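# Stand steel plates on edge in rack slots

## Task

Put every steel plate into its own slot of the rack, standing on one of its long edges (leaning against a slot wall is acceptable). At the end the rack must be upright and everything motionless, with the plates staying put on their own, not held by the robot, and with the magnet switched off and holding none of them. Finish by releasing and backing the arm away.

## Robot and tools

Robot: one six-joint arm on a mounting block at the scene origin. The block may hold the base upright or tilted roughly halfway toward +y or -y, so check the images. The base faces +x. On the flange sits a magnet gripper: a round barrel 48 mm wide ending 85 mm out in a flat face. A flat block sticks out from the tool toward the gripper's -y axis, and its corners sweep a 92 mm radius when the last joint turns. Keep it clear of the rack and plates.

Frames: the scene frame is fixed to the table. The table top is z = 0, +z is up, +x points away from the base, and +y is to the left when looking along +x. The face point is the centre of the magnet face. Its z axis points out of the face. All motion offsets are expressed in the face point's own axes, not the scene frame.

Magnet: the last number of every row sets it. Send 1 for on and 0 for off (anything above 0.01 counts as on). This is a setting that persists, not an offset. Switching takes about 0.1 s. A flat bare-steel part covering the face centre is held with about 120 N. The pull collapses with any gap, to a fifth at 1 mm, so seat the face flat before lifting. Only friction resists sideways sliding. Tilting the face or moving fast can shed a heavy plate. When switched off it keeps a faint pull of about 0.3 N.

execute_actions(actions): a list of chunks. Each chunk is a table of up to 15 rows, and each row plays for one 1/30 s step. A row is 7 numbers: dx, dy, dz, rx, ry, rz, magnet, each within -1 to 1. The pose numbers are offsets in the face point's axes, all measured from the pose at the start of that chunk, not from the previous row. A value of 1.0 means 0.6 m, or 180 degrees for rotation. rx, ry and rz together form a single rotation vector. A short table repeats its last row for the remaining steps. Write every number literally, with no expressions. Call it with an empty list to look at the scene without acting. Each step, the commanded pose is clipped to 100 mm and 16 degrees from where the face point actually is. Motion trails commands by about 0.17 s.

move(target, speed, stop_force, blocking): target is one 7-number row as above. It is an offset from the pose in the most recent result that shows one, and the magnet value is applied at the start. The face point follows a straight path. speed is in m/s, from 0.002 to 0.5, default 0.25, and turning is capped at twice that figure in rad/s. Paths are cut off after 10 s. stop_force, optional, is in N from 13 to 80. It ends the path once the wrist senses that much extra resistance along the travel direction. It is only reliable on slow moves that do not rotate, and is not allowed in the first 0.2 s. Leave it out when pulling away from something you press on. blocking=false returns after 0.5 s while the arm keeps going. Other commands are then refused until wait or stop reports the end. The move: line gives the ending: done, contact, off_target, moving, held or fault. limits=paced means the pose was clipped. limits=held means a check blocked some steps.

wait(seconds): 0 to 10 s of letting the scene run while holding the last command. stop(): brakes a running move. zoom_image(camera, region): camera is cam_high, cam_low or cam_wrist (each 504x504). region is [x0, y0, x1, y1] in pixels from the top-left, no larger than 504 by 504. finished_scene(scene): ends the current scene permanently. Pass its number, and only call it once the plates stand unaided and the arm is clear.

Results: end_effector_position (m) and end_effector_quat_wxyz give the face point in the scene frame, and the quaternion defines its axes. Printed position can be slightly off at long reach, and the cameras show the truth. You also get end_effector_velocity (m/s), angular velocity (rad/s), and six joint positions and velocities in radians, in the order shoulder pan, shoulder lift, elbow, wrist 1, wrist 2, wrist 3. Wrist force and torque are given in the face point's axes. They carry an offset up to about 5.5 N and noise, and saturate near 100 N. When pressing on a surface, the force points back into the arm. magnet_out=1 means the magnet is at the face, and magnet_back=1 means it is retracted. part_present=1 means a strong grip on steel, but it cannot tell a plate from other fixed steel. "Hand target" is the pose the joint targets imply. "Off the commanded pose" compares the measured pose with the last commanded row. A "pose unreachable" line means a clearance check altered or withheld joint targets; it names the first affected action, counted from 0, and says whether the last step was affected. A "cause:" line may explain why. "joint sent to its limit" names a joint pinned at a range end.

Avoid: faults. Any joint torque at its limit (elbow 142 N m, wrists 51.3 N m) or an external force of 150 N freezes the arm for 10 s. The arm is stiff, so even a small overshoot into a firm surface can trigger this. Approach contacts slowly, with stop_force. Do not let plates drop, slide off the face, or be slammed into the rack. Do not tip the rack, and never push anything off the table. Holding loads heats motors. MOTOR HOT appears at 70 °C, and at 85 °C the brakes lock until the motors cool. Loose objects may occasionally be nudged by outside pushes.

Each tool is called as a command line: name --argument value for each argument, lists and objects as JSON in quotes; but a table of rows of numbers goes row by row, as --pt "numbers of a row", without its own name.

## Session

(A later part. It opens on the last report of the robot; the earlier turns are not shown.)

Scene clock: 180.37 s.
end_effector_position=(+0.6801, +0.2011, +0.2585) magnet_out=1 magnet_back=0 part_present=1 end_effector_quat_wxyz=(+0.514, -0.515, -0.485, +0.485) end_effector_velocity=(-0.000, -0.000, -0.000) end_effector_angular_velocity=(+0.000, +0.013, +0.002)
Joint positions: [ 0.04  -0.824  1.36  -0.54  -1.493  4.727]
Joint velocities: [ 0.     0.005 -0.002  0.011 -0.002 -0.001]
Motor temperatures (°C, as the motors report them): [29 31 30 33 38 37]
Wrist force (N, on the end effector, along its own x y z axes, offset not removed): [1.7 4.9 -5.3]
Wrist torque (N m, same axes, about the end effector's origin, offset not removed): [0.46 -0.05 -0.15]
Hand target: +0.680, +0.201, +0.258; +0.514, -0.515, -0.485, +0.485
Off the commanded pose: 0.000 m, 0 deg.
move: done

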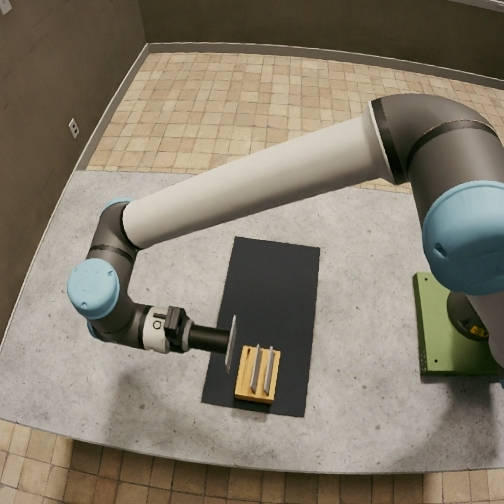

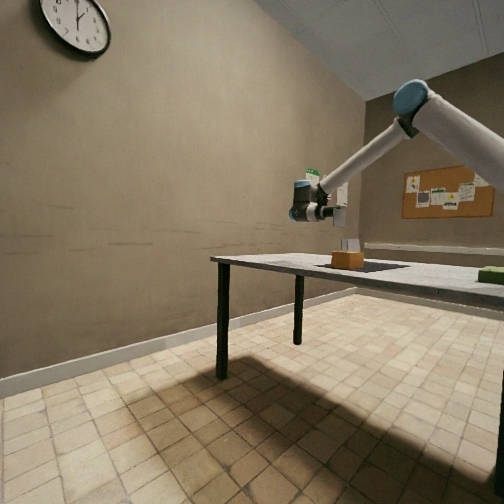

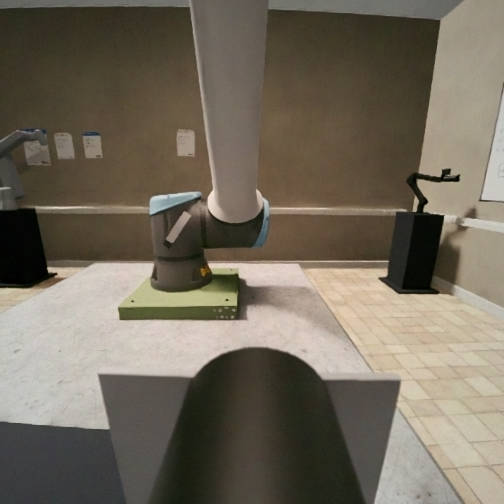

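Target x≈0.6535, y≈0.213.

move --target '[0.02,0,0.044,0,0,0,1]' --speed 0.03

move --target '[0,0.17,0,0,0,0,1]' --speed 0.03

move --target '[0,0.08,0,0,0,0,1]' --speed 0.005 --stop_force 20

Scene clock: 184.00 s.
end_effector_position=(+0.6547, +0.2146, +0.2584) magnet_out=1 magnet_back=0 part_present=1 end_effector_quat_wxyz=(+0.514, -0.515, -0.485, +0.485) end_effector_velocity=(-0.003, +0.002, -0.000) end_effector_angular_velocity=(+0.002, +0.000, -0.000)
Joint positions: [ 0.056 -0.856  1.419 -0.567 -1.477  4.728]
Joint velocities: [ 0.002 -0.003  0.005 -0.002  0.002 -0.002]
Motor temperatures (°C, as the motors report them): [29 31 30 33 38 37]
Wrist force (N, on the end effector, along its own x y z axes, offset not removed): [-0.8 9.4 -2.7]
Wrist torque (N m, same axes, about the end effector's origin, offset not removed): [0.89 0.22 -0.08]
Hand target: +0.654, +0.215, +0.258; +0.514, -0.515, -0.485, +0.485
Off the commanded pose: 0.000 m, 0 deg.
move: done

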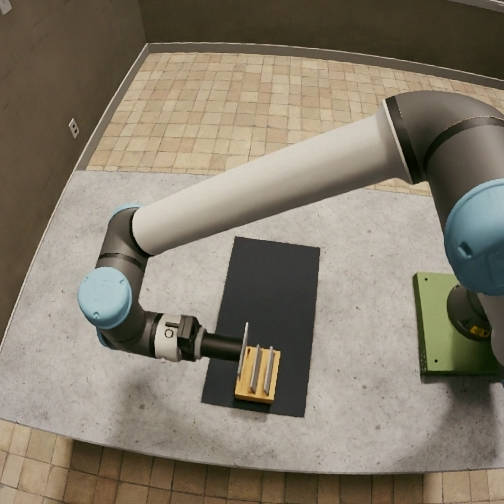

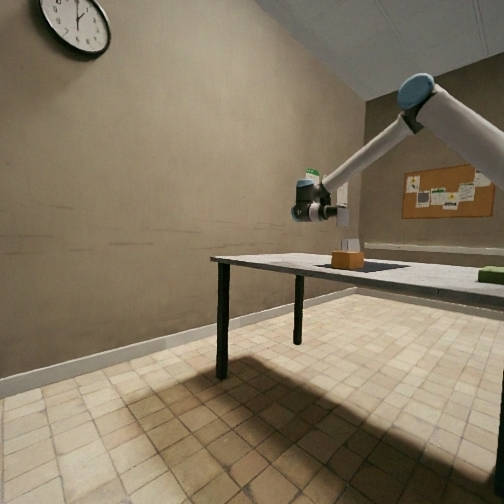

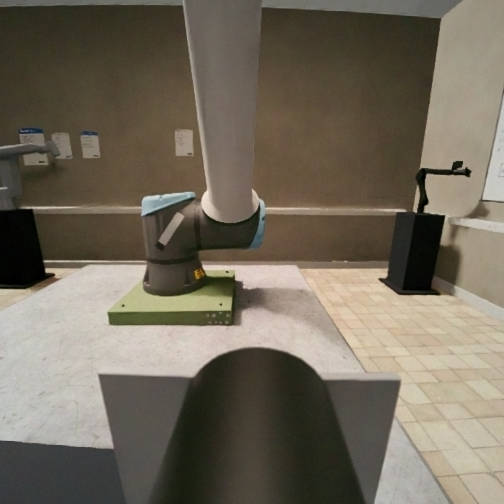

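Scene clock: 187.77 s.
end_effector_position=(+0.6549, +0.2145, +0.1567) magnet_out=1 magnet_back=0 part_present=1 end_effector_quat_wxyz=(+0.514, -0.515, -0.485, +0.485) end_effector_velocity=(+0.000, -0.001, -0.002) end_effector_angular_velocity=(+0.001, -0.000, -0.001)
Joint positions: [ 0.054 -0.757  1.45  -0.697 -1.479  4.728]
Joint velocities: [-0.001  0.002 -0.    -0.002 -0.001 -0.001]
Motor temperatures (°C, as the motors report them): [29 31 30 33 38 37]
Wrist force (N, on the end effector, along its own x y z axes, offset not removed): [9.4 2.0 -0.8]
Wrist torque (N m, same axes, about the end effector's origin, offset not removed): [0.00 -1.00 -0.04]
Hand target: +0.655, +0.215, +0.156; +0.514, -0.515, -0.485, +0.485
Off the commanded pose: 0.000 m, 0 deg.
move: done

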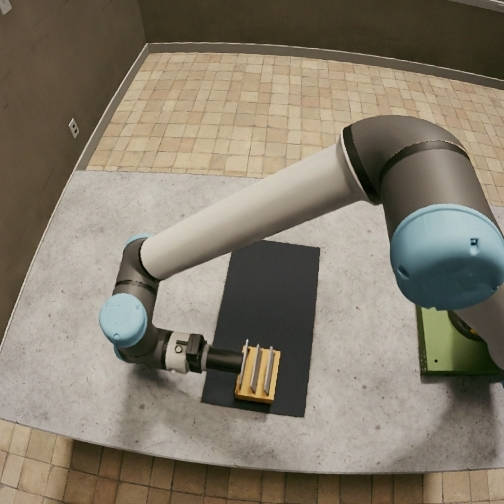

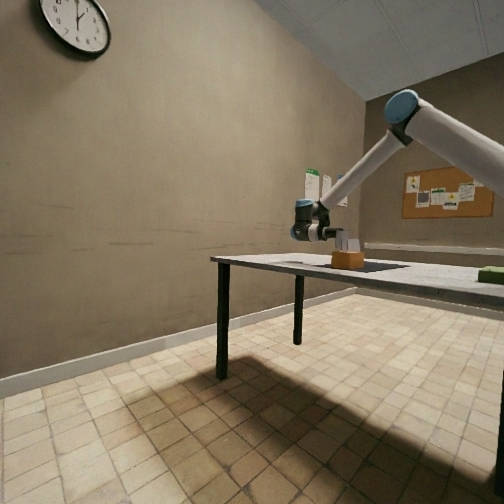

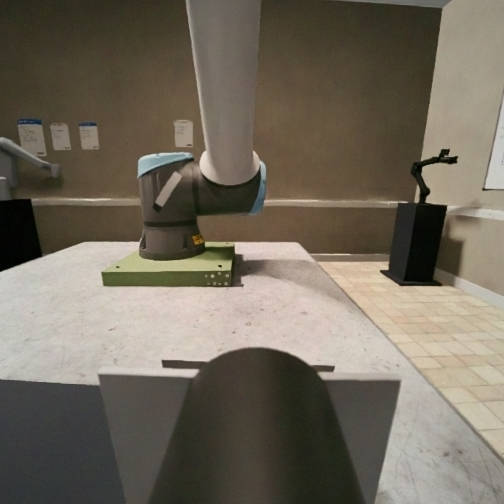

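Scene clock: 191.23 s.
end_effector_position=(+0.6549, +0.2146, +0.1412) magnet_out=1 magnet_back=0 part_present=1 end_effector_quat_wxyz=(+0.514, -0.515, -0.485, +0.485) end_effector_velocity=(+0.000, +0.000, +0.001) end_effector_angular_velocity=(+0.001, -0.001, -0.000)
Joint positions: [ 0.054 -0.741  1.452 -0.716 -1.479  4.728]
Joint velocities: [ 0.    -0.001 -0.001  0.     0.001 -0.001]
Motor temperatures (°C, as the motors report them): [29 31 30 33 38 37]
Wrist force (N, on the end effector, along its own x y z axes, offset not removed): [5.2 -16.6 -2.2]
Wrist torque (N m, same axes, about the end effector's origin, offset not removed): [0.07 -0.11 -0.19]
Hand target: +0.655, +0.215, +0.142; +0.514, -0.515, -0.485, +0.485
Off the commanded pose: 0.033 m, 0 deg.
move: contact

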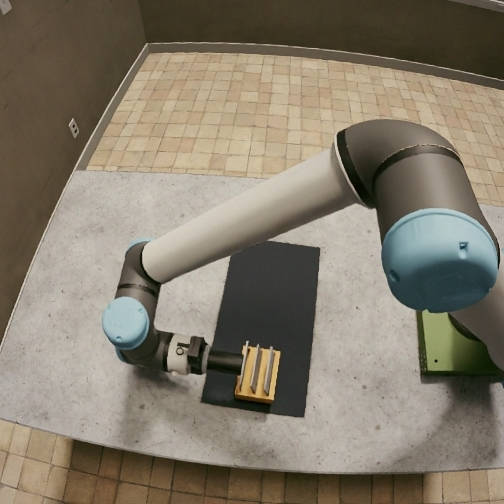

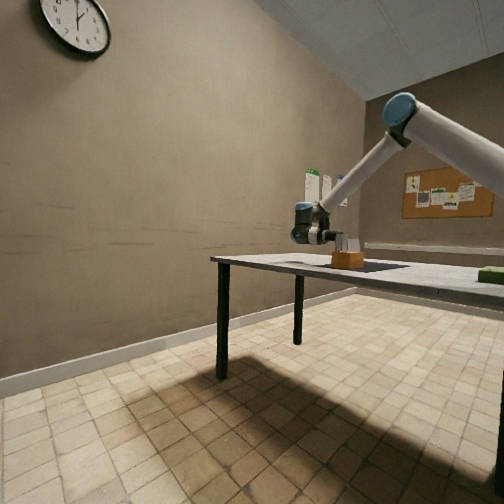

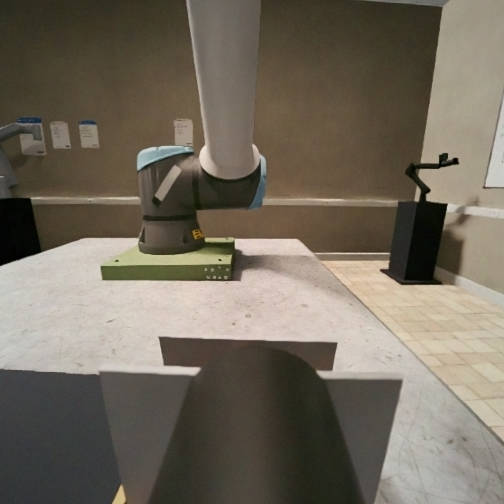

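zoom_image --camera "cam_high" --region '[228,335,298,405]'

Region (228, 335, 298, 405) of cam_high's 504x504 image, scaled by 7.200, with more detail than that image has.

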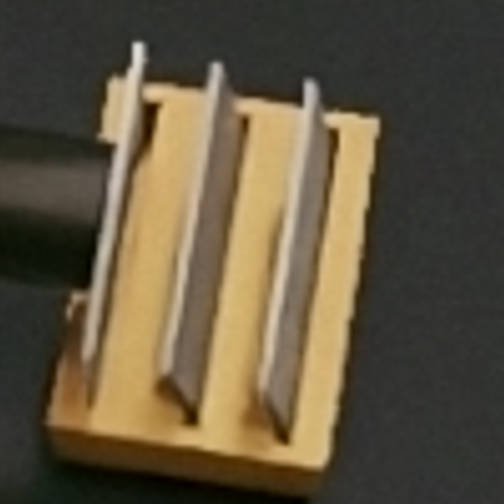

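Slot is slightly toward -x; shift 3 mm.

move --target '[0,-0.012,0.006,0,0,0,1]' --speed 0.01

move --target '[0,0.07,0,0,0,0,1]' --speed 0.005 --stop_force 20

Scene clock: 195.03 s.
end_effector_position=(+0.6514, +0.2148, +0.1482) magnet_out=1 magnet_back=0 part_present=1 end_effector_quat_wxyz=(+0.514, -0.515, -0.485, +0.485) end_effector_velocity=(-0.001, +0.000, +0.002) end_effector_angular_velocity=(+0.001, -0.001, +0.001)
Joint positions: [ 0.055 -0.753  1.46  -0.712 -1.479  4.728]
Joint velocities: [ 0.001 -0.003  0.002  0.001 -0.    -0.001]
Motor temperatures (°C, as the motors report them): [29 31 30 33 38 37]
Wrist force (N, on the end effector, along its own x y z axes, offset not removed): [0.2 6.4 -0.1]
Wrist torque (N m, same axes, about the end effector's origin, offset not removed): [0.28 0.13 -0.16]
Hand target: +0.651, +0.215, +0.148; +0.514, -0.515, -0.485, +0.485
Off the commanded pose: 0.000 m, 0 deg.
move: done

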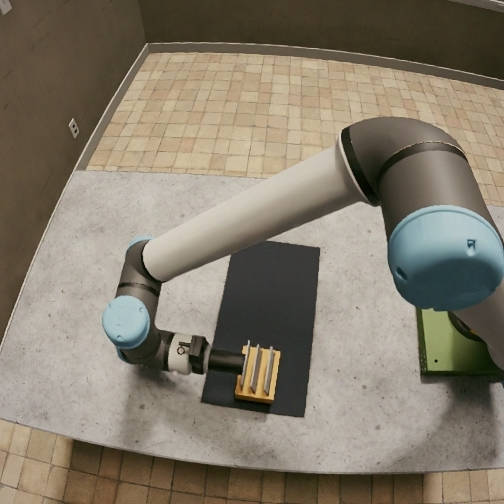

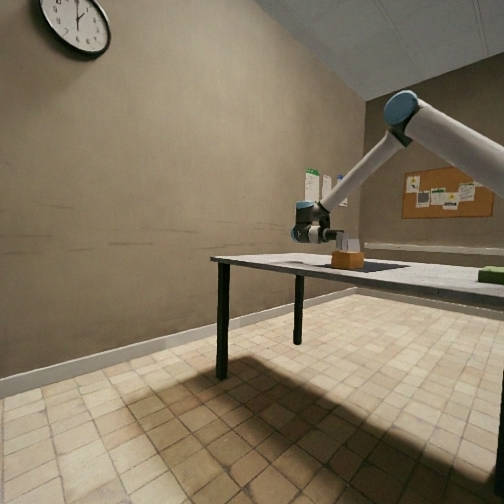

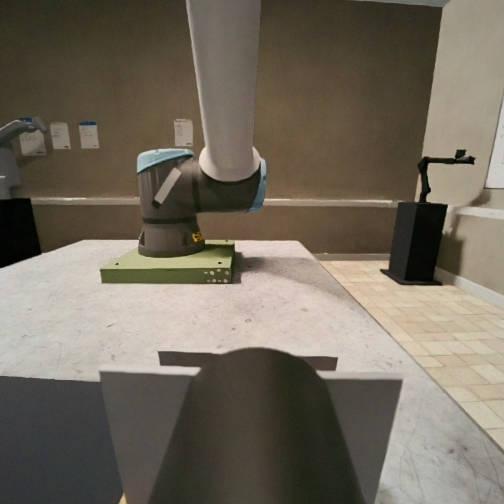

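Scene clock: 201.30 s.
end_effector_position=(+0.6515, +0.2148, +0.1188) magnet_out=1 magnet_back=0 part_present=1 end_effector_quat_wxyz=(+0.514, -0.516, -0.485, +0.485) end_effector_velocity=(-0.000, +0.001, +0.001) end_effector_angular_velocity=(-0.001, +0.001, -0.000)
Joint positions: [ 0.054 -0.721  1.463 -0.747 -1.479  4.728]
Joint velocities: [ 0.001 -0.001  0.     0.001  0.001  0.001]
Motor temperatures (°C, as the motors report them): [29 31 30 33 38 37]
Wrist force (N, on the end effector, along its own x y z axes, offset not removed): [-5.6 -21.9 -3.9]
Wrist torque (N m, same axes, about the end effector's origin, offset not removed): [0.37 0.83 0.12]
Hand target: +0.651, +0.215, +0.119; +0.514, -0.515, -0.485, +0.485
Off the commanded pose: 0.013 m, 0 deg.
move: contact

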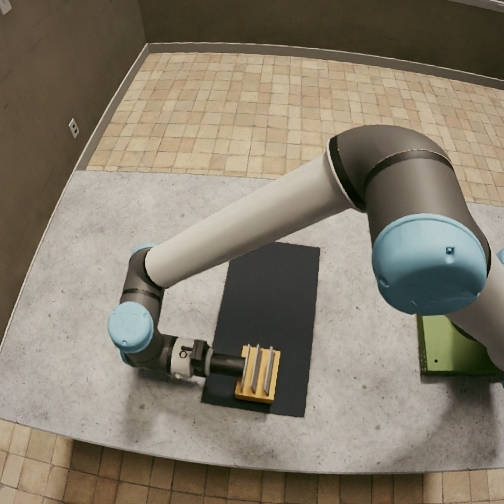

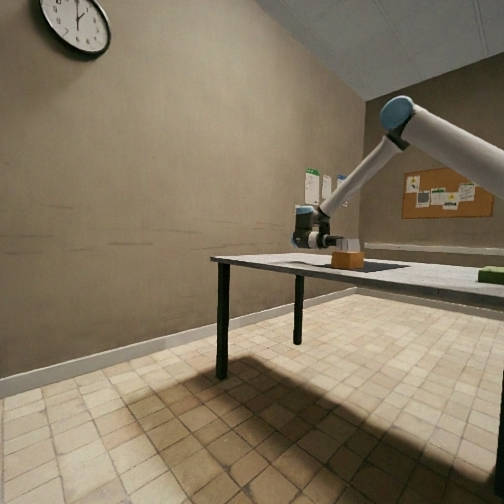

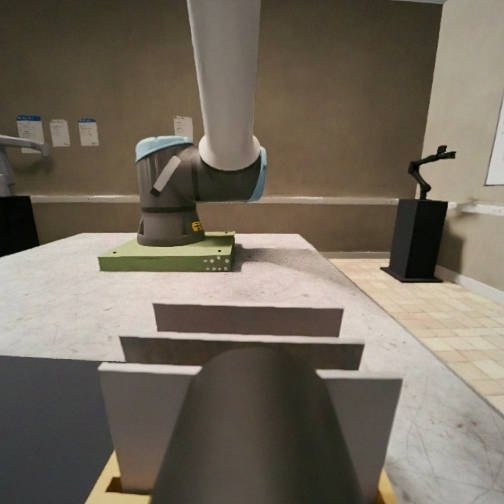

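Level and seated. Release and clear.

execute_actions --actions '[[[0,0,0,0,0,0,0]],[[0,0,-0.02,0,0,0,0]]]'

move --target '[0,-0.3,-0.1,0,0,0,0]' --speed 0.1

Scene clock: 203.57 s.
end_effector_position=(+0.6633, +0.2140, +0.1189) magnet_out=0 magnet_back=1 part_present=0 end_effector_quat_wxyz=(+0.514, -0.516, -0.485, +0.485) end_effector_velocity=(+0.002, -0.000, -0.000) end_effector_angular_velocity=(-0.000, +0.000, -0.000)
Joint positions: [ 0.053 -0.707  1.433 -0.731 -1.48   4.728]
Joint velocities: [-0.     0.003 -0.005  0.003  0.     0.   ]
Motor temperatures (°C, as the motors report them): [29 31 30 33 38 37]
Wrist force (N, on the end effector, along its own x y z axes, offset not removed): [7.8 0.7 0.5]
Wrist torque (N m, same axes, about the end effector's origin, offset not removed): [0.22 -0.66 -0.01]
Hand target: +0.664, +0.214, +0.119; +0.514, -0.516, -0.485, +0.485
Off the commanded pose: 0.000 m, 0 deg.

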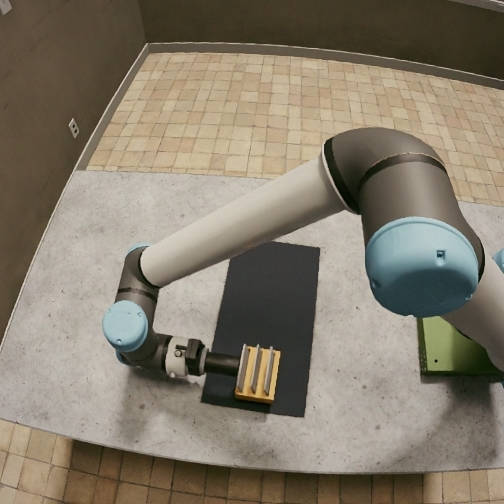

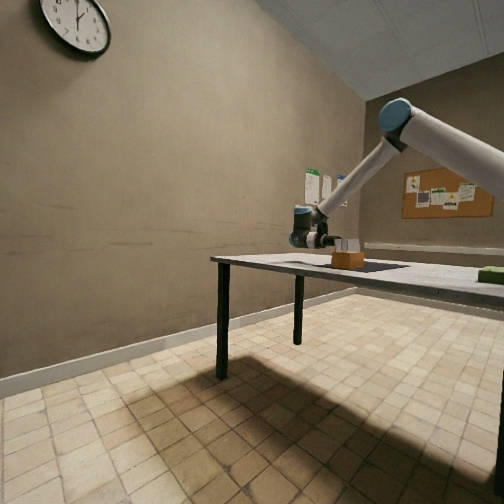

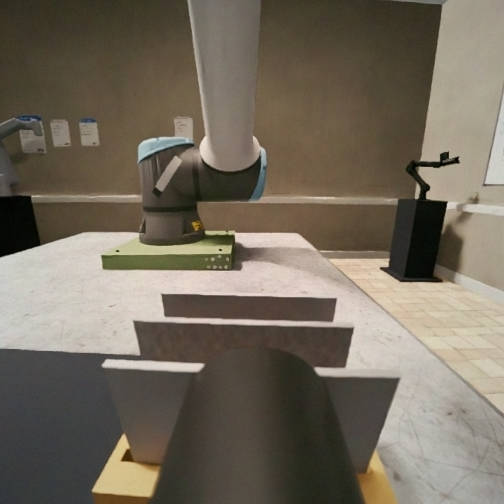

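Scene clock: 205.97 s.
end_effector_position=(+0.7228, +0.2105, +0.2987) magnet_out=0 magnet_back=1 part_present=0 end_effector_quat_wxyz=(+0.514, -0.516, -0.485, +0.485) end_effector_velocity=(+0.001, +0.001, +0.002) end_effector_angular_velocity=(-0.000, -0.001, -0.001)
Joint positions: [ 0.05  -0.789  1.216 -0.432 -1.483  4.728]
Joint velocities: [ 0.     0.    -0.005  0.004  0.001  0.   ]
Motor temperatures (°C, as the motors report them): [29 31 30 33 38 37]
Wrist force (N, on the end effector, along its own x y z axes, offset not removed): [0.1 5.9 -4.3]
Wrist torque (N m, same axes, about the end effector's origin, offset not removed): [0.49 -0.24 -0.13]
Hand target: +0.723, +0.211, +0.299; +0.514, -0.516, -0.485, +0.485
Off the commanded pose: 0.000 m, 0 deg.
move: done

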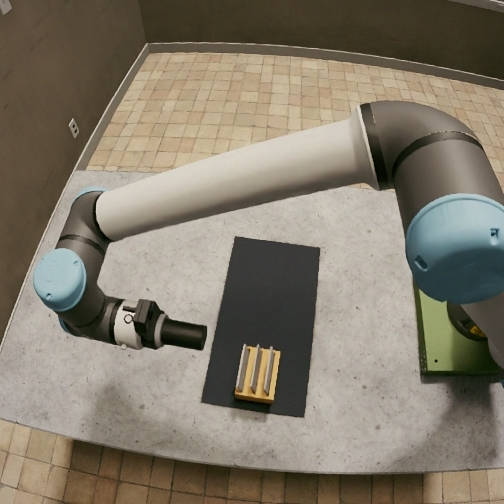

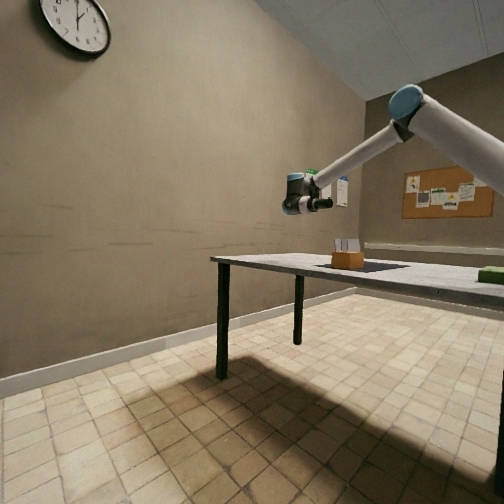

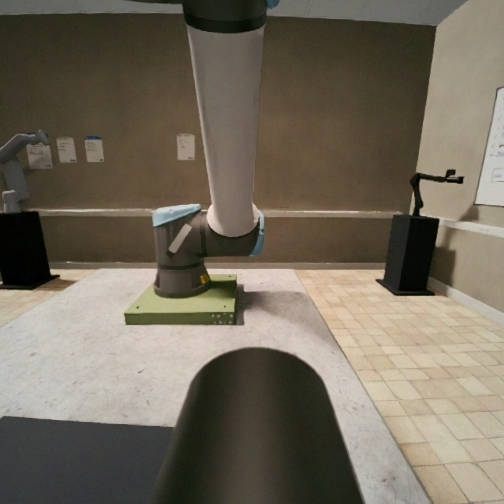

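finished_scene --scene 2

The scene is finished: the task was done.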